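# Sort sticky-gate carabiners into the grey tray

## Task

Find every carabiner whose gate stays open after being pushed open instead of springing closed, and place each of those in the grey tray. Carabiners with working gates must remain on the table outside the tray. At the end, release everything and move the grippers away; a carabiner counts as placed only if it stays put with no robot support. Nothing may end up off the table.

## Robot and tools

Robot: two arms, left_arm and right_arm, each with six joints and a parallel-finger gripper. The arm names are labels, not image sides. Something may occasionally pull on a held part or shove a loose object.

Scene frame: the origin is on the tabletop midway between the arms. +z is up, +x points out over the table, and left_arm sits on the +y side. Gripper positions are in metres and orientations are quaternions in w,x,y,z order. Velocities are in m/s and rad/s. Printed hand positions can be off, more so at long reach. The fingers point along the gripper's +z axis and close along its y axis. end_effector_position is the point between the closed pads. Closed fingertips reach about 33 mm past it, and fully open ones about 9 mm. Closing pushes the tips about 24 mm further out, so leave that gap above the table.

Tool execute_actions, argument actions, a list that holds zero or one item.
- Empty list: no command. It returns the current state with pictures.
- Motion item: {"rows": [...], "steps": n}. n runs from 4 to 15 and defaults to 15. Each step is 1/30 s. Give 1 to 15 rows, one row per step; the last row is repeated if there are fewer rows than steps.
- Wait item: {"steps": n} with n up to 300. It sends nothing and returns once n steps have passed since the previous result. Thinking time counts toward those steps.
- Optional pictures: true adds camera images to a motion result.
A refused call sends nothing to the robot.

Each row is one flat list of 18 numbers, each in [-1, 1], covering both arms even if only one moves. Numbers 1-6 are left_arm joint offsets in the order waist, shoulder, elbow, forearm roll, wrist pitch, wrist roll. Numbers 7-9 are left gripper position, force_limit and speed. Numbers 10-18 are the same nine for right_arm.

Joint numbers are scaled offsets, not absolute angles. They are measured from the joint angles in the latest result that reports them. Before any such result in the scene, or for later calls within one reply, they are measured from wherever the arm is when the action starts. They are never measured from the previous row. A value of 1.0 equals 1.398 rad for waist and shoulder, 2.097 rad for elbow, and 2.622 rad for the three wrist joints. An all-zero row is not a hold: it drives the arm back to its reference angles. Stated joint ranges in rad: waist, shoulder, forearm roll, wrist pitch and wrist roll -6.283 to 6.283; elbow -2.792 to 2.792. A target more than 0.010 rad beyond a range end is refused. True ends may differ by about 0.010 rad, and targets past them are clipped, reported as "joint sent to its limit". The report may refer to an earlier action, and its absence proves nothing.

Gripper numbers are absolute settings. position: +1 is fully open (140 mm), about -0.8 brings the pads together, and -1 closes until blocked. force_limit: for parts up to 40 mm wide, about 14 N at -1, 60 N at 0 and 107 N at +1. speed: about 30 mm/s at -1, 140 at 0 and 250 at +1. To keep a gripper unchanged, repeat its last three numbers; a 0 is an actual command. To squeeze harder while object_status is 2, raise force_limit and toggle position between -1 and -0.98.

Motion limits: joint target speeds top out at 2.09 rad/s (waist, shoulder), 3.14 (elbow) and 3.93 (wrist joints). Each arm needs 0.3 s to reach speed, and its joints are synchronised to arrive together. Targets stay within 0.456 rad (waist, shoulder), 0.683 (elbow) or 0.854 (wrist joints) of measured angles. They are also pulled back if the hand would end up over 70 mm from where it is.

Timing: the simulation runs while you think and write. Each result is captured 4 steps before the action ends, and those steps run afterward. Arms keep chasing the last row until they settle or a step is HELD.

Result lines:
- State line: pose and velocity of each gripper.
- Joint positions / velocities: one block per arm, in rad and rad/s.
- Joint torques: offset and noisy.
- object_status: 0 moving, 1 blocked while opening, 2 blocked while closing (a grip), 3 at target or pads touching (a thin part may still be held). After gripping, check for 2.
- position_measured: counts, 3 fully open to 230 pads touching.
- "joint command not followed": the clearance check altered joint targets.
- HELD: part of a row was not sent on that step.
- MOTOR HOT: a warning; an OVER-TEMPERATURE FAULT brakes that arm until it cools.

Faults: if contact torque reaches a joint's load limit, that arm halts for 10 s and drops the rest of the call. Load limits in N m are waist 319, shoulder 319, elbow 150, wrist joints 42.3. The same happens if 144 N of outside force reaches the arm, its tool or its load. Held weight counts.

Tool zoom_image: camera (cam_head_left, cam_head_right, cam_high, cam_low, cam_left_wrist, cam_right_wrist) and region [x0, y0, x1, y1] in pixels from the top-left, at most 504x504. Head, high and low images are 504x504; wrist fisheye images are 616x616.

Tool finished_scene: scene is the current scene number. It is irreversible and reports success.

Avoid dropping, slamming or hard pushing, arm-on-arm contact, and knocking anything off the table. To test a gate, push it open and watch whether it springs closed. Release everything and move clear before finishing.

Each tool is called after "Emit:" as name(argument=value, ...), one argument or row to a line, values as JSON.

## Session

Emit:
execute_actions(
  actions=[],
)

Scene clock: 0.00 s of 6000.00 s.
left_arm: end_effector_position=(+0.0594, +0.2810, +0.2733) position_measured=3 object_status=3 end_effector_quat_wxyz=(+0.511, +0.275, +0.761, +0.291) end_effector_velocity=(+0.000, -0.000, -0.000) end_effector_angular_velocity=(-0.001, -0.000, +0.002) | right_arm: end_effector_position=(+0.3941, -0.5146, +0.1609) position_measured=3 object_status=3 end_effector_quat_wxyz=(-0.009, +0.586, +0.810, -0.018) end_effector_velocity=(+0.000, -0.000, +0.001) end_effector_angular_velocity=(+0.000, -0.001, -0.000)
Joint positions: left_arm=[-2.133  0.04   2.319  0.633  1.901  2.891] | right_arm=[ 0.099 -0.101  2.188 -0.01   1.093 -0.026]
Joint velocities: left_arm=[ 0.002  0.    -0.     0.    -0.    -0.001] | right_arm=[-0.    -0.001 -0.001 -0.     0.     0.   ]
Joint torques (N m, as the joint torque sensors report them, + toward a larger angle): no reading

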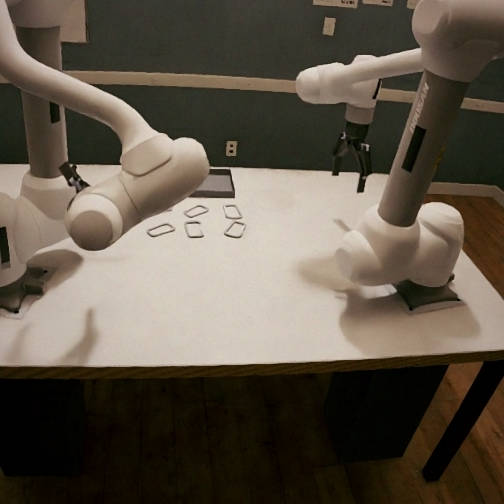

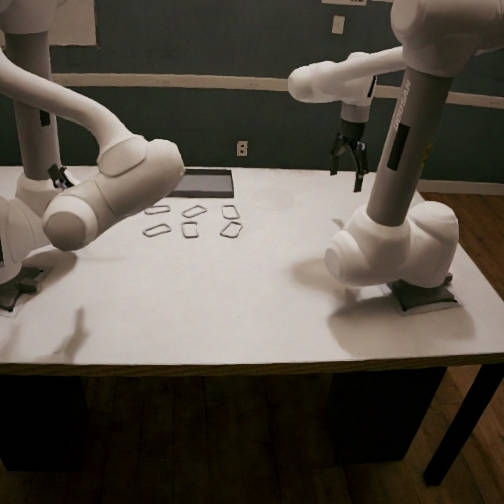

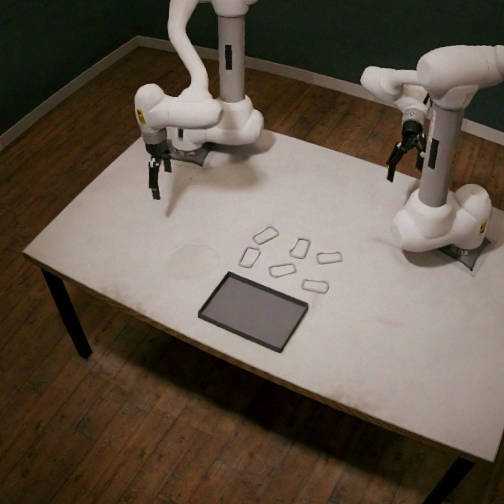

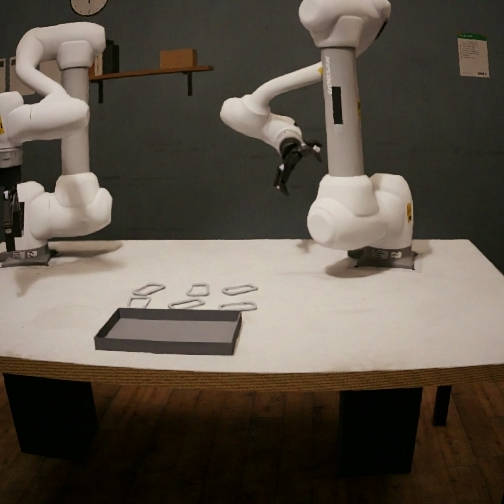

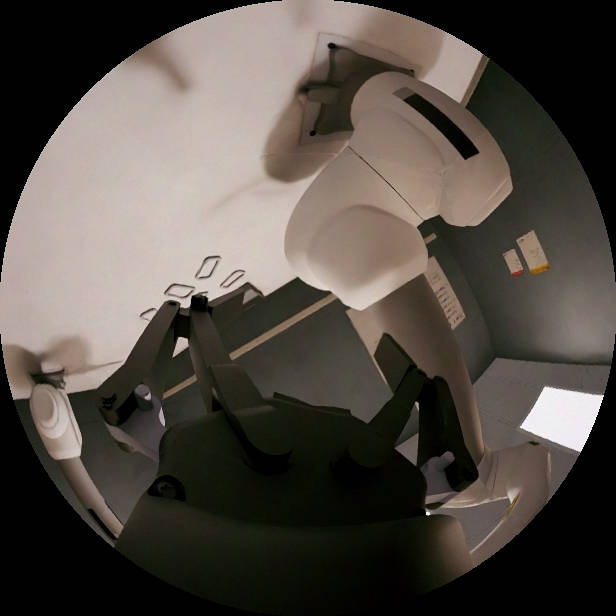

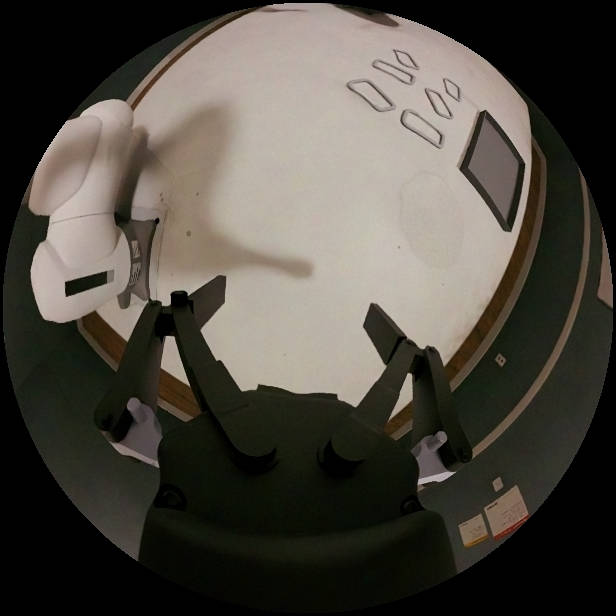

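Emit:
zoom_image(
  camera="cam_high",
  region=[190, 210, 360, 360],
)

Emit:
zoom_image(
  camera="cam_right_wrist",
  region=[330, 30, 540, 240],
)

Emit:
zoom_image(
  camera="cam_head_right",
  region=[130, 160, 260, 250],
)

Region (190, 210, 360, 360) of cam_high's 504x504 image, scaled by 2.965, with more detail than that image has; it fills the top 445 rows of this view, and the rest is white.

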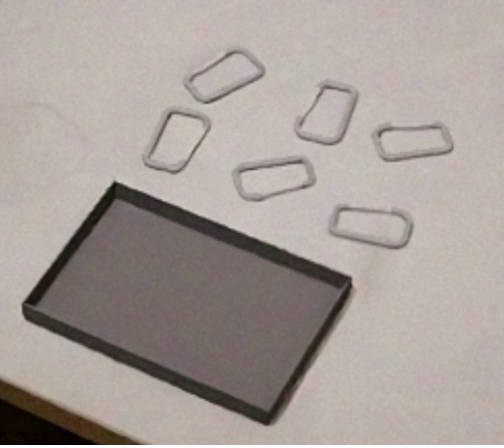

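Region (330, 30, 540, 240) of cam_right_wrist's 616x616 image, scaled by 2.400, with more detail than that image has.

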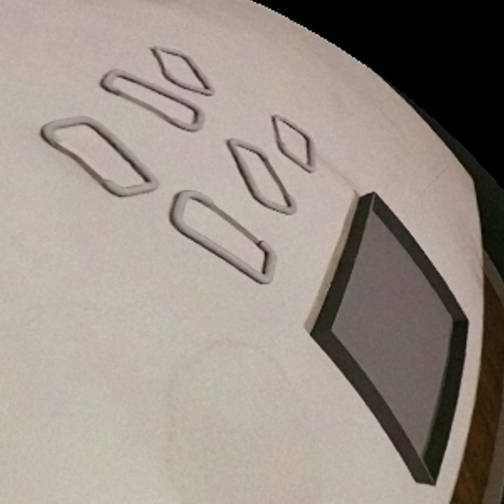

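Region (130, 160, 260, 250) of cam_head_right's 504x504 image, scaled by 3.877, with more detail than that image has; it fills the top 349 rows of this view, and the rest is white.

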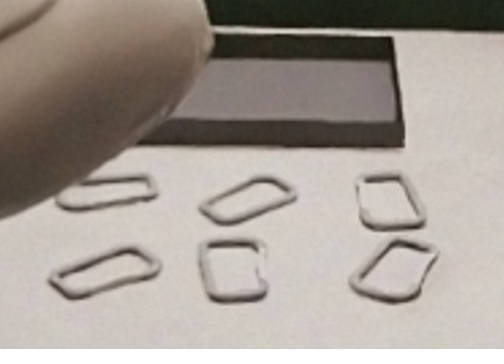

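Emit:
execute_actions(
  actions=[
    {"rows":[[-0.43,0,0,0,0,0,1,0,0,0.633,0.222,-0.242,0.004,0.06,0.459,1,0,0]],"steps":15},
  ],
)

Emit:
execute_actions(
  actions=[
    {"steps":25},
  ],
  pictures=true,
)

Scene clock: 2.37 s of 6000.00 s.
left_arm: end_effector_position=(-0.0230, +0.2800, +0.2733) position_measured=3 object_status=3 end_effector_quat_wxyz=(+0.549, +0.386, +0.711, +0.211) end_effector_velocity=(-0.321, +0.045, +0.000) end_effector_angular_velocity=(+0.001, +0.002, -1.181) | right_arm: end_effector_position=(+0.4411, -0.4085, +0.1977) position_measured=3 object_status=3 end_effector_quat_wxyz=(-0.002, +0.648, +0.762, -0.013) end_effector_velocity=(+0.064, +0.381, +0.095) end_effector_angular_velocity=(+0.002, -0.049, -0.537)
Joint positions: left_arm=[-2.434  0.04   2.319  0.633  1.901  2.891] | right_arm=[ 0.276  0.007  2.013 -0.006  1.148  0.307]
Joint velocities: left_arm=[-1.181 -0.002  0.    -0.001  0.     0.001] | right_arm=[ 0.618  0.304 -0.496  0.01   0.153  1.15 ]
Joint torques (N m, as the joint torque sensors report them, + toward a larger angle): left_arm=[ -1.06 -32.71 -25.63   4.31   2.39   0.03] | right_arm=[  4.2  -41.02 -33.71   4.26   0.05   0.21]
Steps of this call (steps 1 to 60: nothing new was sent; steps 61 to 71: the first 11 steps of this action). Readings (joint positions | what the end effector reports):
61: left_arm=[-2.133 0.040 2.319 0.633 1.901 2.891] | right_arm=[0.099 -0.100 2.188 -0.010 1.093 -0.026] | left_arm position_measured=3 object_status=3 | right_arm position_measured=3 object_status=3
62: left_arm=[-2.137 0.040 2.319 0.633 1.901 2.891] | right_arm=[0.103 -0.098 2.184 -0.010 1.095 -0.019] | left_arm position_measured=3 object_status=3 | right_arm position_measured=3 object_status=3
64: left_arm=[-2.166 0.040 2.319 0.633 1.901 2.891] | right_arm=[0.132 -0.078 2.151 -0.009 1.105 0.036] | left_arm position_measured=3 object_status=3 | right_arm position_measured=3 object_status=3
68: left_arm=[-2.312 0.040 2.319 0.633 1.901 2.891] | right_arm=[0.215 -0.026 2.066 -0.007 1.131 0.191] | left_arm position_measured=3 object_status=3 | right_arm position_measured=3 object_status=3
71: the state above

Scene clock: 3.20 s of 6000.00 s.
left_arm: end_effector_position=(-0.1016, +0.3033, +0.2733) position_measured=3 object_status=3 end_effector_quat_wxyz=(+0.574, +0.488, +0.645, +0.127) end_effector_velocity=(-0.000, +0.000, -0.000) end_effector_angular_velocity=(+0.000, -0.000, -0.000) | right_arm: end_effector_position=(+0.3188, -0.1132, +0.2418) position_measured=3 object_status=3 end_effector_quat_wxyz=(+0.001, +0.706, +0.708, -0.002) end_effector_velocity=(-0.277, +0.287, +0.034) end_effector_angular_velocity=(+0.017, -0.009, -0.018)
Joint positions: left_arm=[-2.734  0.04   2.319  0.633  1.901  2.891] | right_arm=[ 0.814  0.169  1.747 -0.001  1.23   1.001]
Joint velocities: left_arm=[-0.001  0.001  0.    -0.001 -0.    -0.   ] | right_arm=[ 0.615  0.147 -0.24   0.004  0.075  0.631]
Joint torques (N m, as the joint torque sensors report them, + toward a larger angle): left_arm=[  0.37 -31.47 -27.6    4.41   2.32   0.03] | right_arm=[  2.4  -60.54 -37.82   4.21   0.08  -0.36]
Kept back: nothing.
Steps of this call (steps 1 to 4: the last 4 steps of your previous action; steps 5 to 25: the robot went on to your last target). Readings (joint positions | what the end effector reports):
1: left_arm=[-2.474 0.040 2.319 0.633 1.901 2.891] | right_arm=[0.297 0.017 1.996 -0.006 1.153 0.346] | left_arm position_measured=3 object_status=3 | right_arm position_measured=3 object_status=3
2: left_arm=[-2.514 0.040 2.319 0.633 1.901 2.891] | right_arm=[0.318 0.026 1.980 -0.005 1.158 0.386] | left_arm position_measured=3 object_status=3 | right_arm position_measured=3 object_status=3
4: left_arm=[-2.593 0.040 2.319 0.633 1.901 2.891] | right_arm=[0.361 0.045 1.951 -0.005 1.167 0.464] | left_arm position_measured=3 object_status=3 | right_arm position_measured=3 object_status=3
8: left_arm=[-2.707 0.040 2.319 0.633 1.901 2.891] | right_arm=[0.448 0.076 1.899 -0.004 1.183 0.600] | left_arm position_measured=3 object_status=3 | right_arm position_measured=3 object_status=3
25: the state above

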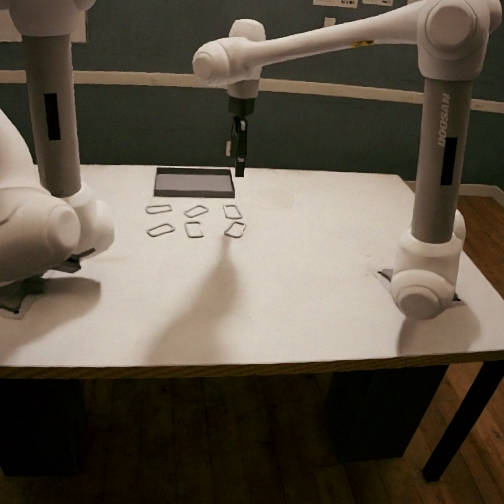

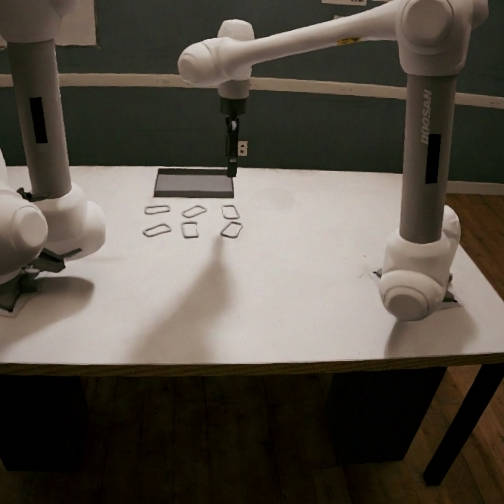

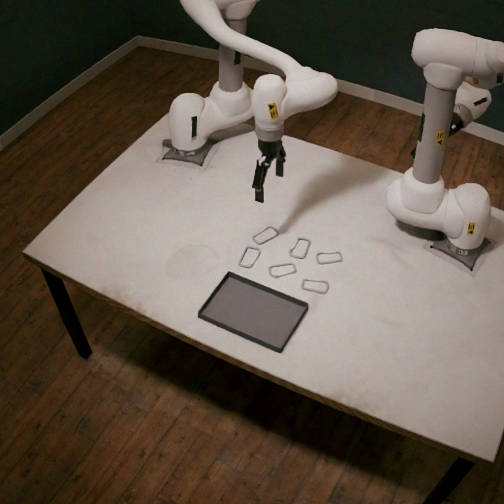

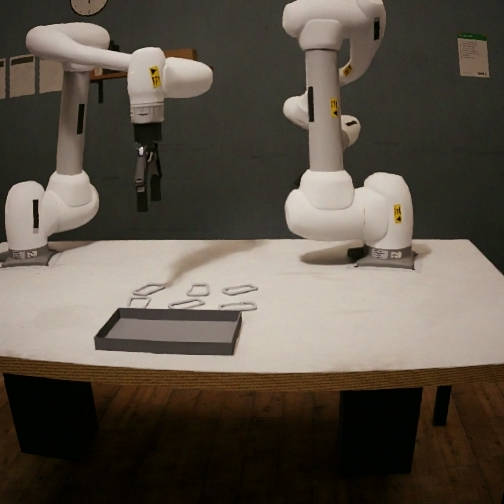

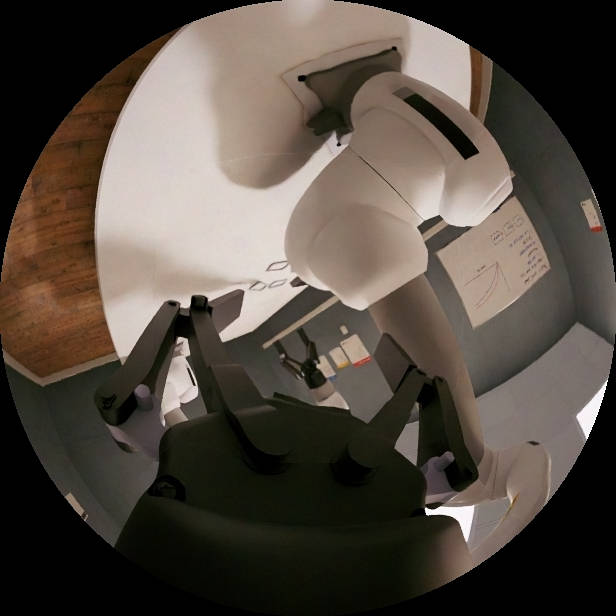

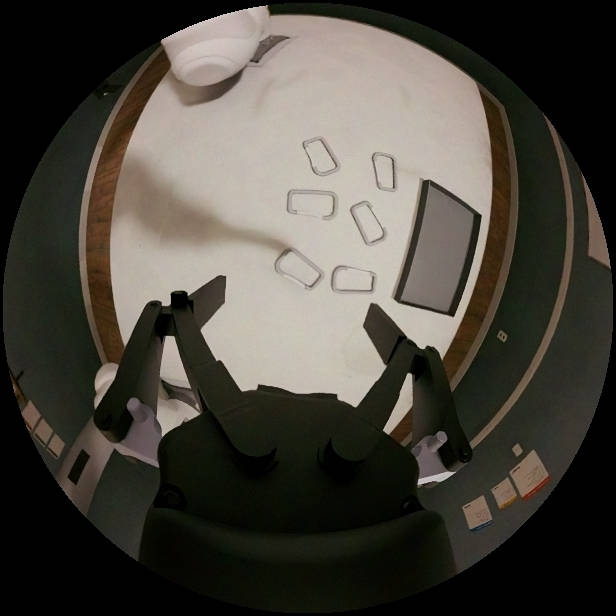

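Emit:
execute_actions(
  actions=[],
)

Scene clock: 3.40 s of 6000.00 s.
left_arm: end_effector_position=(-0.1017, +0.3033, +0.2733) position_measured=3 object_status=3 end_effector_quat_wxyz=(+0.574, +0.488, +0.645, +0.127) end_effector_velocity=(-0.001, +0.000, -0.000) end_effector_angular_velocity=(+0.001, -0.002, -0.002) | right_arm: end_effector_position=(+0.2590, -0.0590, +0.2483) position_measured=3 object_status=3 end_effector_quat_wxyz=(-0.000, +0.708, +0.706, -0.001) end_effector_velocity=(-0.290, +0.229, +0.028) end_effector_angular_velocity=(+0.018, -0.003, -0.012)
Joint positions: left_arm=[-2.734  0.04   2.319  0.633  1.901  2.891] | right_arm=[0.936 0.198 1.699 0.    1.245 1.127]
Joint velocities: left_arm=[-0.002  0.001 -0.     0.     0.     0.002] | right_arm=[ 0.551  0.13  -0.214  0.005  0.066  0.562]
Joint torques (N m, as the joint torque sensors report them, + toward a larger angle): left_arm=[ -0.49 -30.99 -27.85   4.29   2.24   0.04] | right_arm=[ -2.12 -61.58 -36.21   3.85   0.03  -0.28]
Kept back: nothing.
Steps of this call (steps 1 to 6: the robot went on to your last target). Readings (joint positions | what the end effector reports):
1: left_arm=[-2.734 0.040 2.319 0.633 1.901 2.891] | right_arm=[0.834 0.174 1.739 -0.000 1.233 1.022] | left_arm position_measured=3 object_status=3 | right_arm position_measured=3 object_status=3
2: left_arm=[-2.734 0.040 2.319 0.633 1.901 2.891] | right_arm=[0.855 0.179 1.731 -0.000 1.235 1.043] | left_arm position_measured=3 object_status=3 | right_arm position_measured=3 object_status=3
4: left_arm=[-2.734 0.040 2.319 0.633 1.901 2.891] | right_arm=[0.896 0.189 1.715 0.000 1.240 1.086] | left_arm position_measured=3 object_status=3 | right_arm position_measured=3 object_status=3
6: the state above

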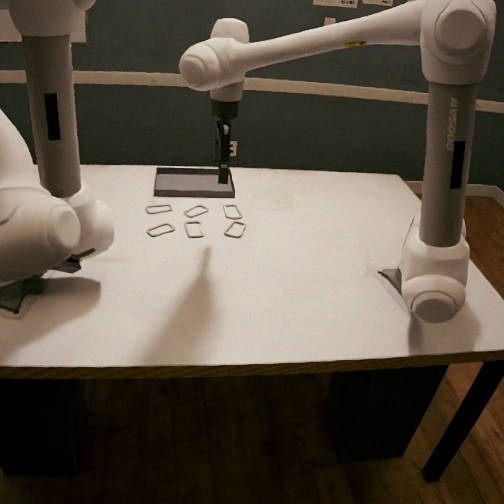

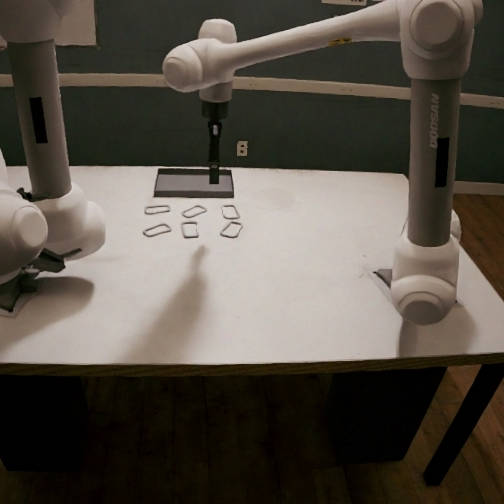

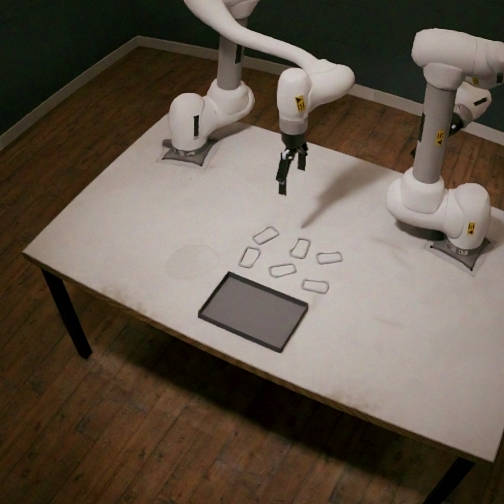

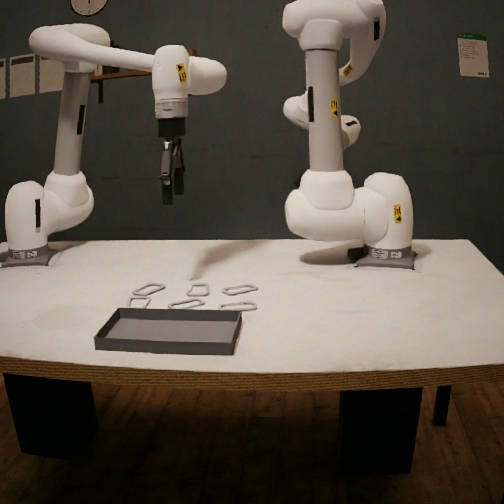

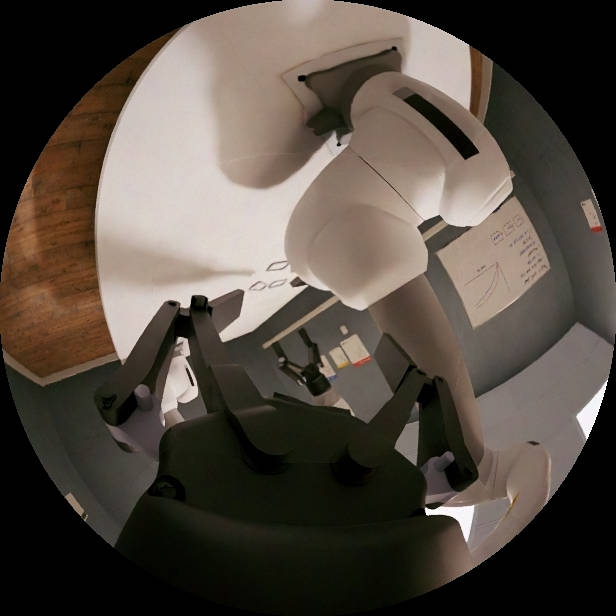

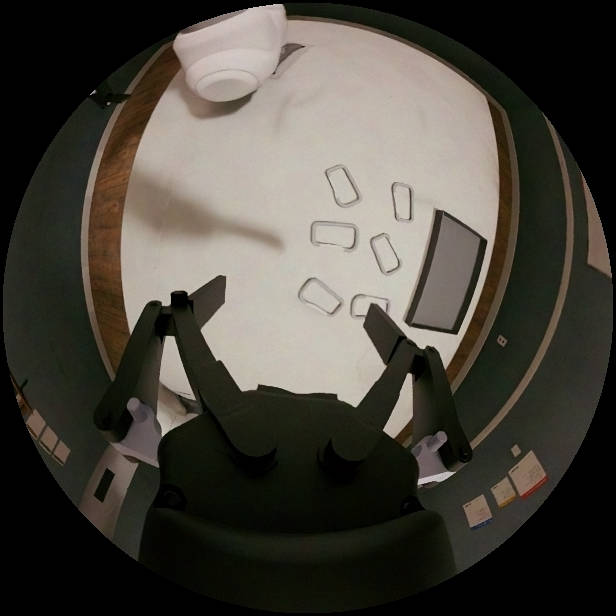

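Emit:
execute_actions(
  actions=[],
)

Scene clock: 3.73 s of 6000.00 s.
left_arm: end_effector_position=(-0.1017, +0.3033, +0.2733) position_measured=3 object_status=3 end_effector_quat_wxyz=(+0.574, +0.488, +0.645, +0.127) end_effector_velocity=(+0.000, +0.000, +0.000) end_effector_angular_velocity=(+0.001, -0.000, +0.001) | right_arm: end_effector_position=(+0.2334, -0.0397, +0.2507) position_measured=3 object_status=3 end_effector_quat_wxyz=(-0.000, +0.709, +0.705, +0.000) end_effector_velocity=(-0.002, +0.001, -0.001) end_effector_angular_velocity=(-0.002, +0.001, -0.001)
Joint positions: left_arm=[-2.734  0.04   2.319  0.633  1.901  2.891] | right_arm=[0.984 0.21  1.681 0.001 1.251 1.177]
Joint velocities: left_arm=[ 0.001 -0.     0.    -0.     0.     0.001] | right_arm=[ 0.003  0.003 -0.001  0.     0.     0.004]
Joint torques (N m, as the joint torque sensors report them, + toward a larger angle): left_arm=[  0.23 -30.68 -27.63   4.32   2.2   -0.01] | right_arm=[  2.82 -60.77 -38.45   4.27  -0.23  -0.24]
Kept back: nothing.
Steps of this call (steps 1 to 10: the robot went on to your last target). Readings (joint positions | what the end effector reports):
1: left_arm=[-2.734 0.040 2.319 0.633 1.901 2.891] | right_arm=[0.953 0.202 1.693 0.001 1.247 1.145] | left_arm position_measured=3 object_status=3 | right_arm position_measured=3 object_status=3
2: left_arm=[-2.734 0.040 2.319 0.633 1.901 2.891] | right_arm=[0.966 0.206 1.688 0.001 1.249 1.158] | left_arm position_measured=3 object_status=3 | right_arm position_measured=3 object_status=3
4: left_arm=[-2.734 0.040 2.319 0.633 1.901 2.891] | right_arm=[0.980 0.209 1.682 0.001 1.250 1.172] | left_arm position_measured=3 object_status=3 | right_arm position_measured=3 object_status=3
8: left_arm=[-2.734 0.040 2.319 0.633 1.901 2.891] | right_arm=[0.983 0.210 1.681 0.001 1.251 1.176] | left_arm position_measured=3 object_status=3 | right_arm position_measured=3 object_status=3
10: the state above

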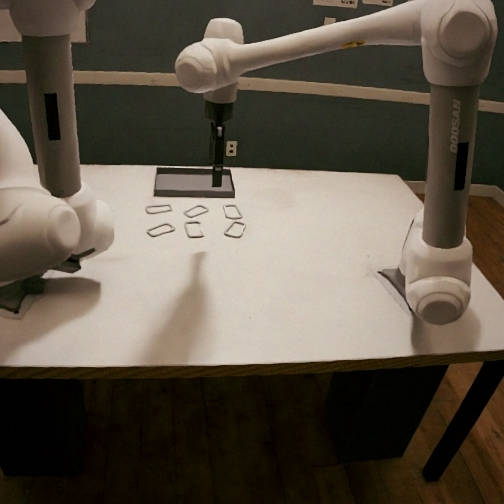

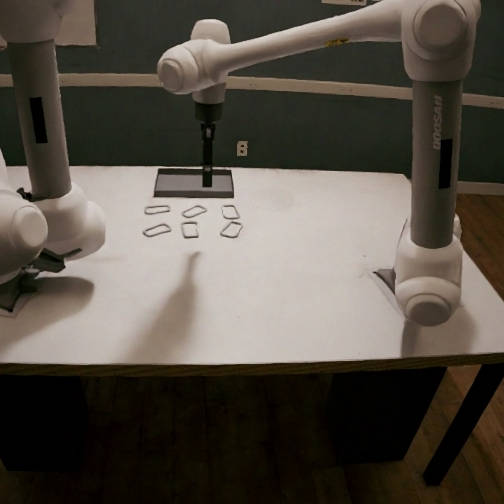

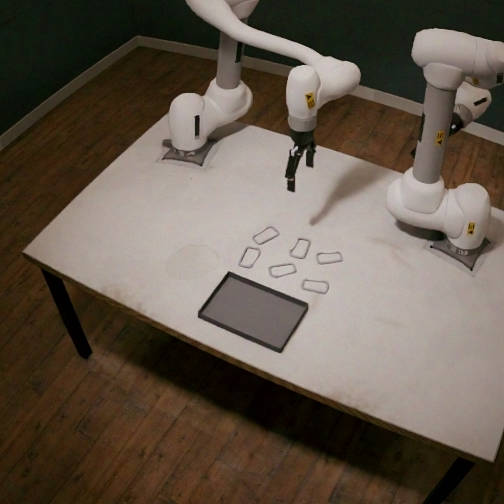

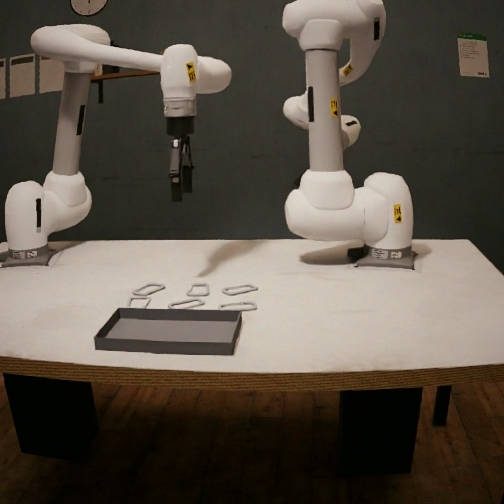

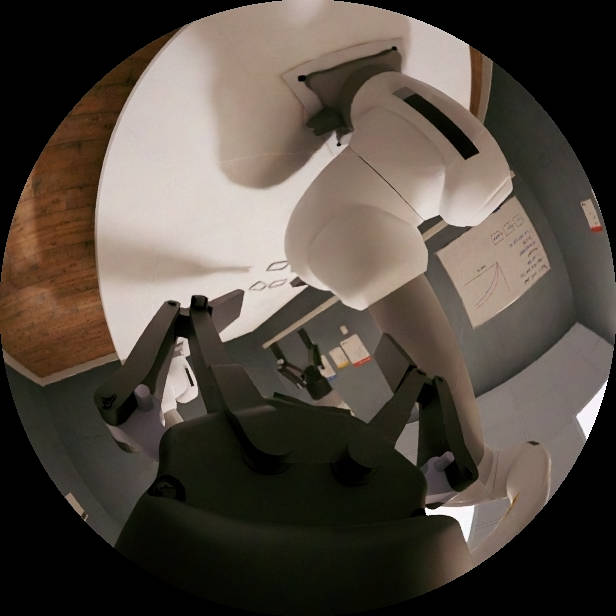

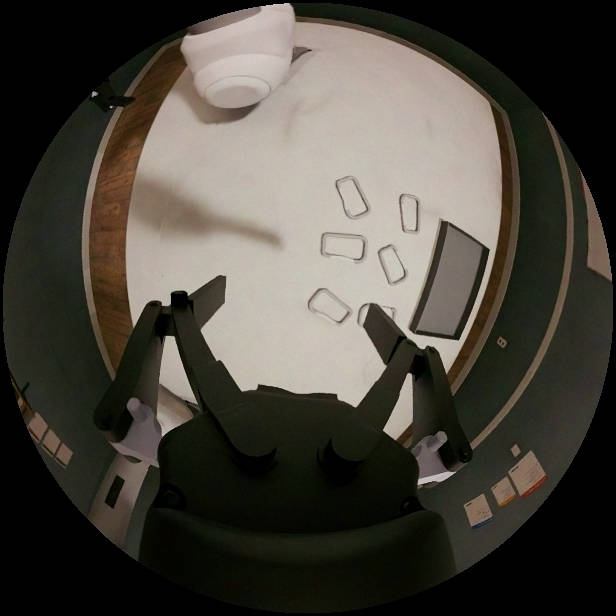

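Emit:
execute_actions(
  actions=[
    {"rows":[[0,0,0,0,0,0,1,0,0,-0.06,0.112,0.043,0,-0.094,-0.033,1,0,0]],"steps":15},
  ],
)

Emit:
execute_actions(
  actions=[
    {"steps":12},
  ],
  pictures=true,
)

Scene clock: 4.87 s of 6000.00 s.
left_arm: end_effector_position=(-0.1017, +0.3033, +0.2733) position_measured=3 object_status=3 end_effector_quat_wxyz=(+0.574, +0.488, +0.645, +0.127) end_effector_velocity=(+0.000, +0.000, +0.000) end_effector_angular_velocity=(+0.001, +0.001, +0.001) | right_arm: end_effector_position=(+0.2892, -0.0295, +0.1254) position_measured=3 object_status=3 end_effector_quat_wxyz=(-0.000, +0.708, +0.706, -0.000) end_effector_velocity=(+0.150, -0.014, -0.358) end_effector_angular_velocity=(-0.013, +0.003, +0.003)
Joint positions: left_arm=[-2.734  0.04   2.319  0.633  1.901  2.891] | right_arm=[0.915 0.339 1.755 0.001 1.048 1.106]
Joint velocities: left_arm=[ 0.001 -0.002  0.    -0.     0.     0.001] | right_arm=[-0.201  0.368  0.215 -0.004 -0.57  -0.202]
Joint torques (N m, as the joint torque sensors report them, + toward a larger angle): left_arm=[  0.05 -31.4  -28.09   4.22   2.3    0.03] | right_arm=[  7.88 -83.5  -37.96   4.57  -0.29  -0.53]
Steps of this call (steps 1 to 23: the robot went on to your last target; steps 24 to 34: the first 11 steps of this action). Readings (joint positions | what the end effector reports):
24: left_arm=[-2.734 0.040 2.319 0.633 1.901 2.891] | right_arm=[0.984 0.210 1.681 0.001 1.251 1.177] | left_arm position_measured=3 object_status=3 | right_arm position_measured=3 object_status=3
25: left_arm=[-2.734 0.040 2.319 0.633 1.901 2.891] | right_arm=[0.982 0.213 1.682 0.001 1.245 1.175] | left_arm position_measured=3 object_status=3 | right_arm position_measured=3 object_status=3
27: left_arm=[-2.734 0.040 2.319 0.633 1.901 2.891] | right_arm=[0.968 0.240 1.698 0.001 1.202 1.160] | left_arm position_measured=3 object_status=3 | right_arm position_measured=3 object_status=3
31: left_arm=[-2.734 0.040 2.319 0.633 1.901 2.891] | right_arm=[0.937 0.298 1.731 0.001 1.113 1.129] | left_arm position_measured=3 object_status=3 | right_arm position_measured=3 object_status=3
34: the state above

Scene clock: 5.27 s of 6000.00 s.
left_arm: end_effector_position=(-0.1017, +0.3033, +0.2733) position_measured=3 object_status=3 end_effector_quat_wxyz=(+0.574, +0.488, +0.645, +0.127) end_effector_velocity=(+0.000, -0.000, -0.000) end_effector_angular_velocity=(+0.000, -0.000, +0.001) | right_arm: end_effector_position=(+0.3004, -0.0307, +0.0989) position_measured=3 object_status=3 end_effector_quat_wxyz=(-0.000, +0.708, +0.706, -0.000) end_effector_velocity=(+0.001, -0.000, -0.002) end_effector_angular_velocity=(-0.001, -0.000, +0.000)
Joint positions: left_arm=[-2.734  0.04   2.319  0.633  1.901  2.891] | right_arm=[0.9   0.366 1.771 0.001 1.004 1.09 ]
Joint velocities: left_arm=[ 0.001  0.    -0.    -0.     0.    -0.   ] | right_arm=[-0.001  0.002  0.    -0.001 -0.001 -0.001]
Joint torques (N m, as the joint torque sensors report them, + toward a larger angle): left_arm=[  0.23 -31.29 -27.82   4.29   2.28   0.03] | right_arm=[  2.29 -72.96 -33.4    3.72   0.15  -0.12]
Kept back: nothing.
Steps of this call (steps 1 to 4: the last 4 steps of your previous action; steps 5 to 12: the robot went on to your last target). Readings (joint positions | what the end effector reports):
1: left_arm=[-2.734 0.040 2.319 0.633 1.901 2.891] | right_arm=[0.909 0.350 1.761 0.001 1.031 1.100] | left_arm position_measured=3 object_status=3 | right_arm position_measured=3 object_status=3
2: left_arm=[-2.734 0.040 2.319 0.633 1.901 2.891] | right_arm=[0.905 0.358 1.766 0.001 1.019 1.095] | left_arm position_measured=3 object_status=3 | right_arm position_measured=3 object_status=3
4: left_arm=[-2.734 0.040 2.319 0.633 1.901 2.891] | right_arm=[0.901 0.364 1.769 0.001 1.009 1.092] | left_arm position_measured=3 object_status=3 | right_arm position_measured=3 object_status=3
8: left_arm=[-2.734 0.040 2.319 0.633 1.901 2.891] | right_arm=[0.900 0.366 1.771 0.001 1.005 1.090] | left_arm position_measured=3 object_status=3 | right_arm position_measured=3 object_status=3
12: the state above

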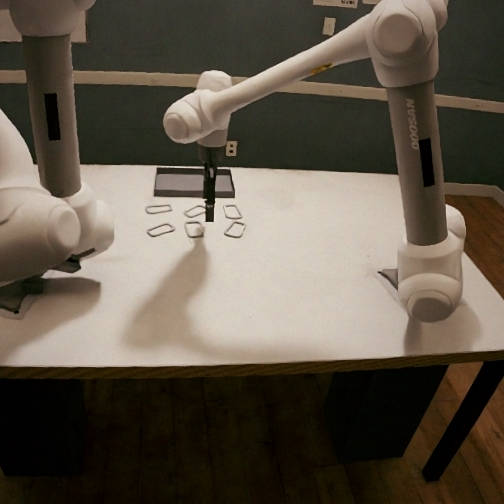

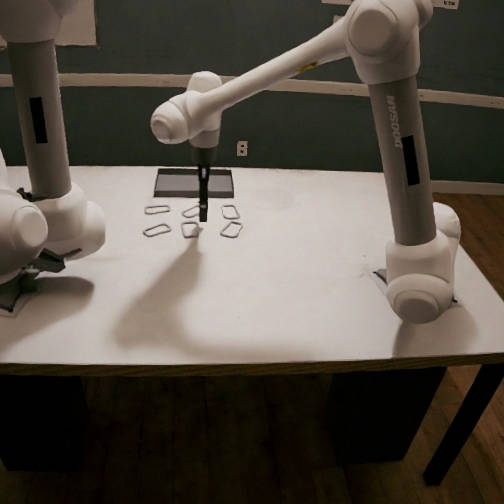

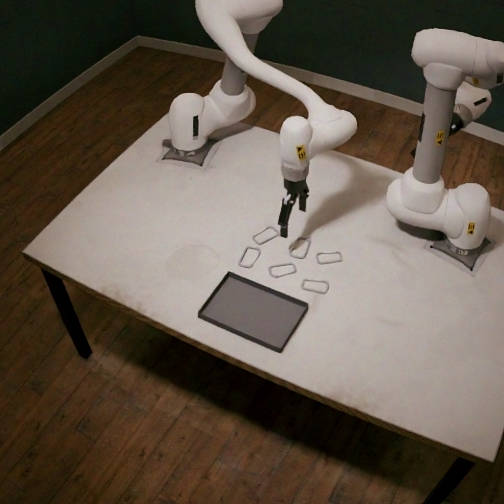

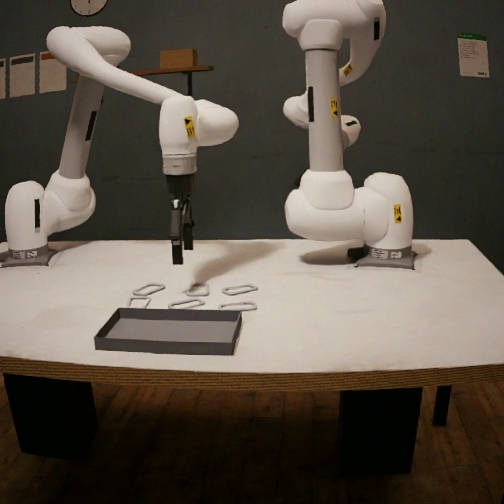

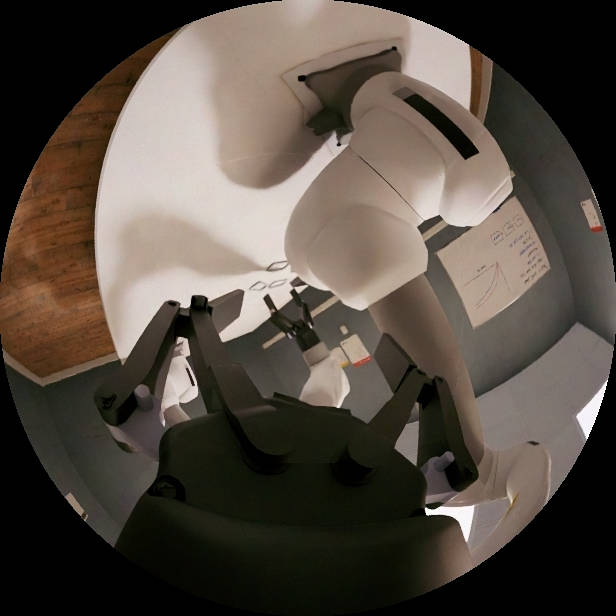

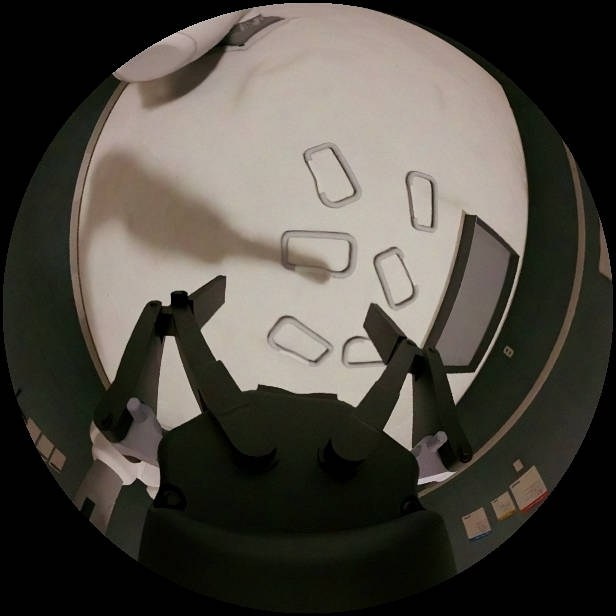

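Emit:
zoom_image(
  camera="cam_right_wrist",
  region=[250, 130, 470, 380],
)

Region (250, 130, 470, 380) of cam_right_wrist's 616x616 image, scaled by 2.016, with more detail than that image has; it fills the left 444 columns of this view, and the rest is white.

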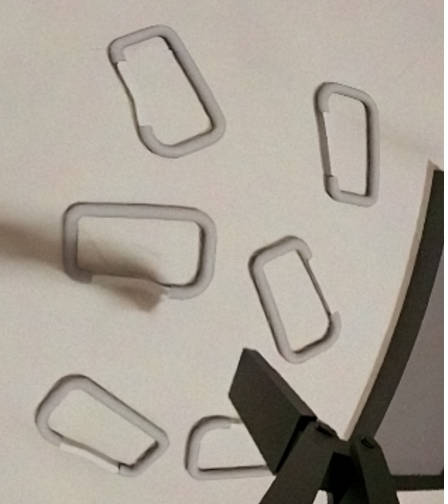

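Emit:
execute_actions(
  actions=[
    {"rows":[[0,0,0,0,0,0,1,0,0,0.01,0.0718,-0.0341,0,-0.011,-0.594,0.2,0,0]],"steps":15},
  ],
)

Emit:
execute_actions(
  actions=[
    {"steps":12},
  ],
  pictures=true,
)

Scene clock: 6.90 s of 6000.00 s.
left_arm: end_effector_position=(-0.1017, +0.3033, +0.2733) position_measured=3 object_status=3 end_effector_quat_wxyz=(+0.574, +0.488, +0.645, +0.127) end_effector_velocity=(+0.000, -0.000, -0.000) end_effector_angular_velocity=(+0.001, -0.002, +0.000) | right_arm: end_effector_position=(+0.3099, +0.0027, +0.0719) position_measured=74 object_status=0 end_effector_quat_wxyz=(-0.000, +0.423, +0.906, -0.000) end_effector_velocity=(+0.029, +0.111, -0.096) end_effector_angular_velocity=(+0.001, -0.000, +3.419)
Joint positions: left_arm=[-2.734  0.04   2.319  0.633  1.901  2.891] | right_arm=[0.909 0.438 1.72  0.001 0.984 0.4  ]
Joint velocities: left_arm=[0.001 0.001 0.    0.    0.    0.001] | right_arm=[ 0.035  0.241 -0.171 -0.001 -0.068 -3.384]
Joint torques (N m, as the joint torque sensors report them, + toward a larger angle): left_arm=[  0.04 -30.73 -27.5    4.29   2.23   0.  ] | right_arm=[  4.18 -88.77 -32.64   3.85   0.03  -0.29]
Steps of this call (steps 1 to 30: the robot went on to your last target; steps 31 to 38: nothing new was sent; steps 39 to 49: the first 11 steps of this action). Readings (joint positions | what the end effector reports):
39: left_arm=[-2.734 0.040 2.319 0.633 1.901 2.891] | right_arm=[0.900 0.366 1.771 0.001 1.004 1.090] | left_arm position_measured=3 object_status=3 | right_arm position_measured=3 object_status=0
40: left_arm=[-2.734 0.040 2.319 0.633 1.901 2.891] | right_arm=[0.900 0.367 1.771 0.001 1.004 1.083] | left_arm position_measured=3 object_status=3 | right_arm position_measured=6 object_status=0
42: left_arm=[-2.734 0.040 2.319 0.633 1.901 2.891] | right_arm=[0.900 0.374 1.766 0.001 1.002 1.027] | left_arm position_measured=3 object_status=3 | right_arm position_measured=21 object_status=0
46: left_arm=[-2.734 0.040 2.319 0.633 1.901 2.891] | right_arm=[0.905 0.407 1.742 0.001 0.993 0.742] | left_arm position_measured=3 object_status=3 | right_arm position_measured=51 object_status=0
49: the state above

Scene clock: 7.30 s of 6000.00 s.
left_arm: end_effector_position=(-0.1017, +0.3033, +0.2733) position_measured=3 object_status=3 end_effector_quat_wxyz=(+0.574, +0.488, +0.645, +0.127) end_effector_velocity=(-0.000, +0.000, +0.000) end_effector_angular_velocity=(+0.001, -0.000, -0.002) | right_arm: end_effector_position=(+0.3132, +0.0162, +0.0603) position_measured=104 object_status=3 end_effector_quat_wxyz=(-0.000, +0.003, +1.000, +0.000) end_effector_velocity=(-0.000, -0.001, -0.002) end_effector_angular_velocity=(-0.003, +0.001, +0.097)
Joint positions: left_arm=[-2.734  0.04   2.319  0.633  1.901  2.891] | right_arm=[ 0.914  0.467  1.699  0.001  0.976 -0.464]
Joint velocities: left_arm=[-0.001 -0.     0.     0.001  0.     0.001] | right_arm=[ 0.     0.002  0.001 -0.001  0.    -0.097]
Joint torques (N m, as the joint torque sensors report them, + toward a larger angle): left_arm=[ -0.01 -31.4  -27.78   4.28   2.2    0.01] | right_arm=[  1.52 -84.33 -32.35   3.64  -0.31  -0.28]
Kept back: nothing.
Steps of this call (steps 1 to 4: the last 4 steps of your previous action; steps 5 to 12: the robot went on to your last target). Readings (joint positions | what the end effector reports):
1: left_arm=[-2.734 0.040 2.319 0.633 1.901 2.891] | right_arm=[0.910 0.445 1.715 0.001 0.982 0.286] | left_arm position_measured=3 object_status=3 | right_arm position_measured=82 object_status=0
2: left_arm=[-2.734 0.040 2.319 0.633 1.901 2.891] | right_arm=[0.911 0.450 1.711 0.001 0.980 0.173] | left_arm position_measured=3 object_status=3 | right_arm position_measured=89 object_status=0
4: left_arm=[-2.734 0.040 2.319 0.633 1.901 2.891] | right_arm=[0.912 0.458 1.705 0.001 0.978 -0.041] | left_arm position_measured=3 object_status=3 | right_arm position_measured=102 object_status=0
8: left_arm=[-2.734 0.040 2.319 0.633 1.901 2.891] | right_arm=[0.914 0.466 1.700 0.001 0.976 -0.354] | left_arm position_measured=3 object_status=3 | right_arm position_measured=104 object_status=0
12: the state above

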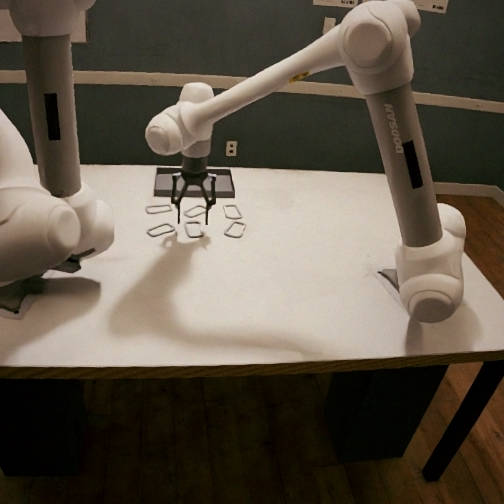

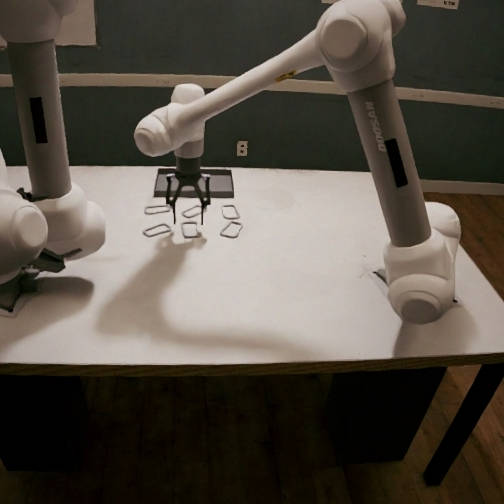

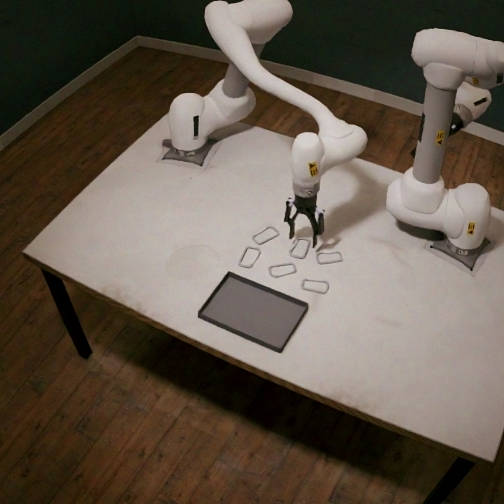

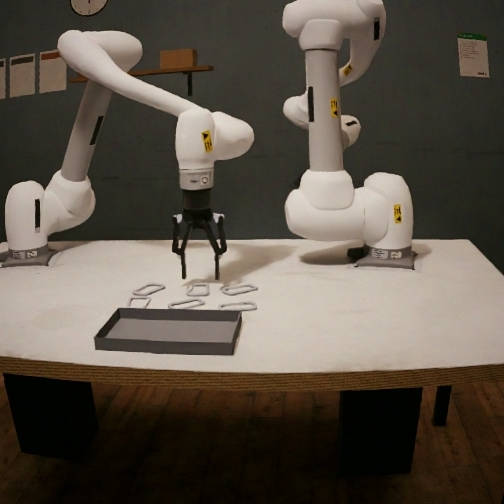

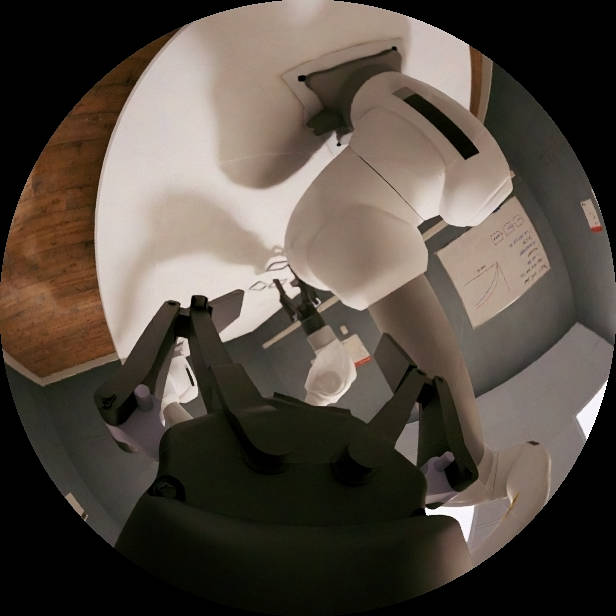

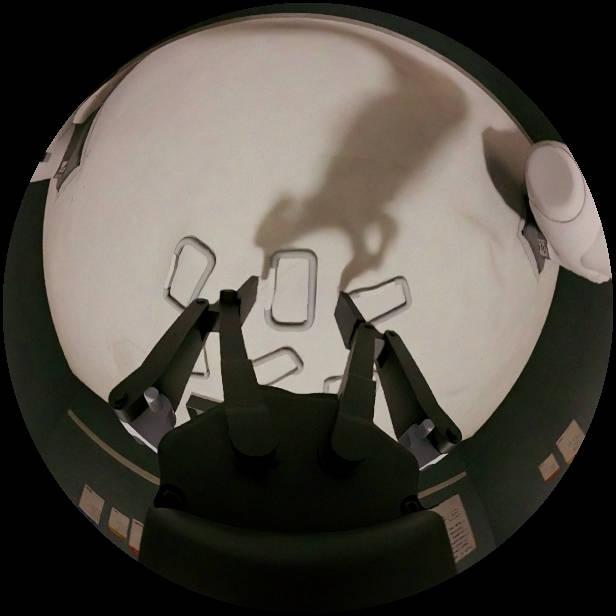

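Emit:
zoom_image(
  camera="cam_right_wrist",
  region=[220, 220, 380, 360],
)

Region (220, 220, 380, 360) of cam_right_wrist's 616x616 image, scaled by 3.150, with more detail than that image has; it fills the top 441 rows of this view, and the rest is white.

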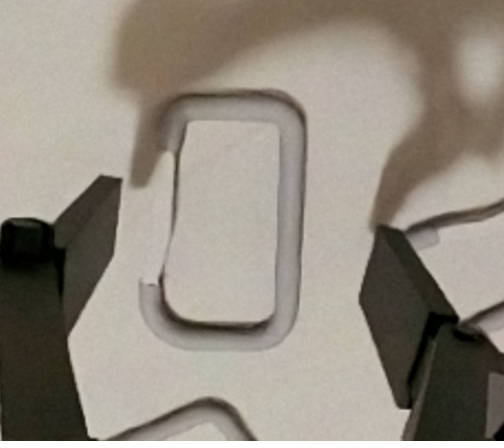

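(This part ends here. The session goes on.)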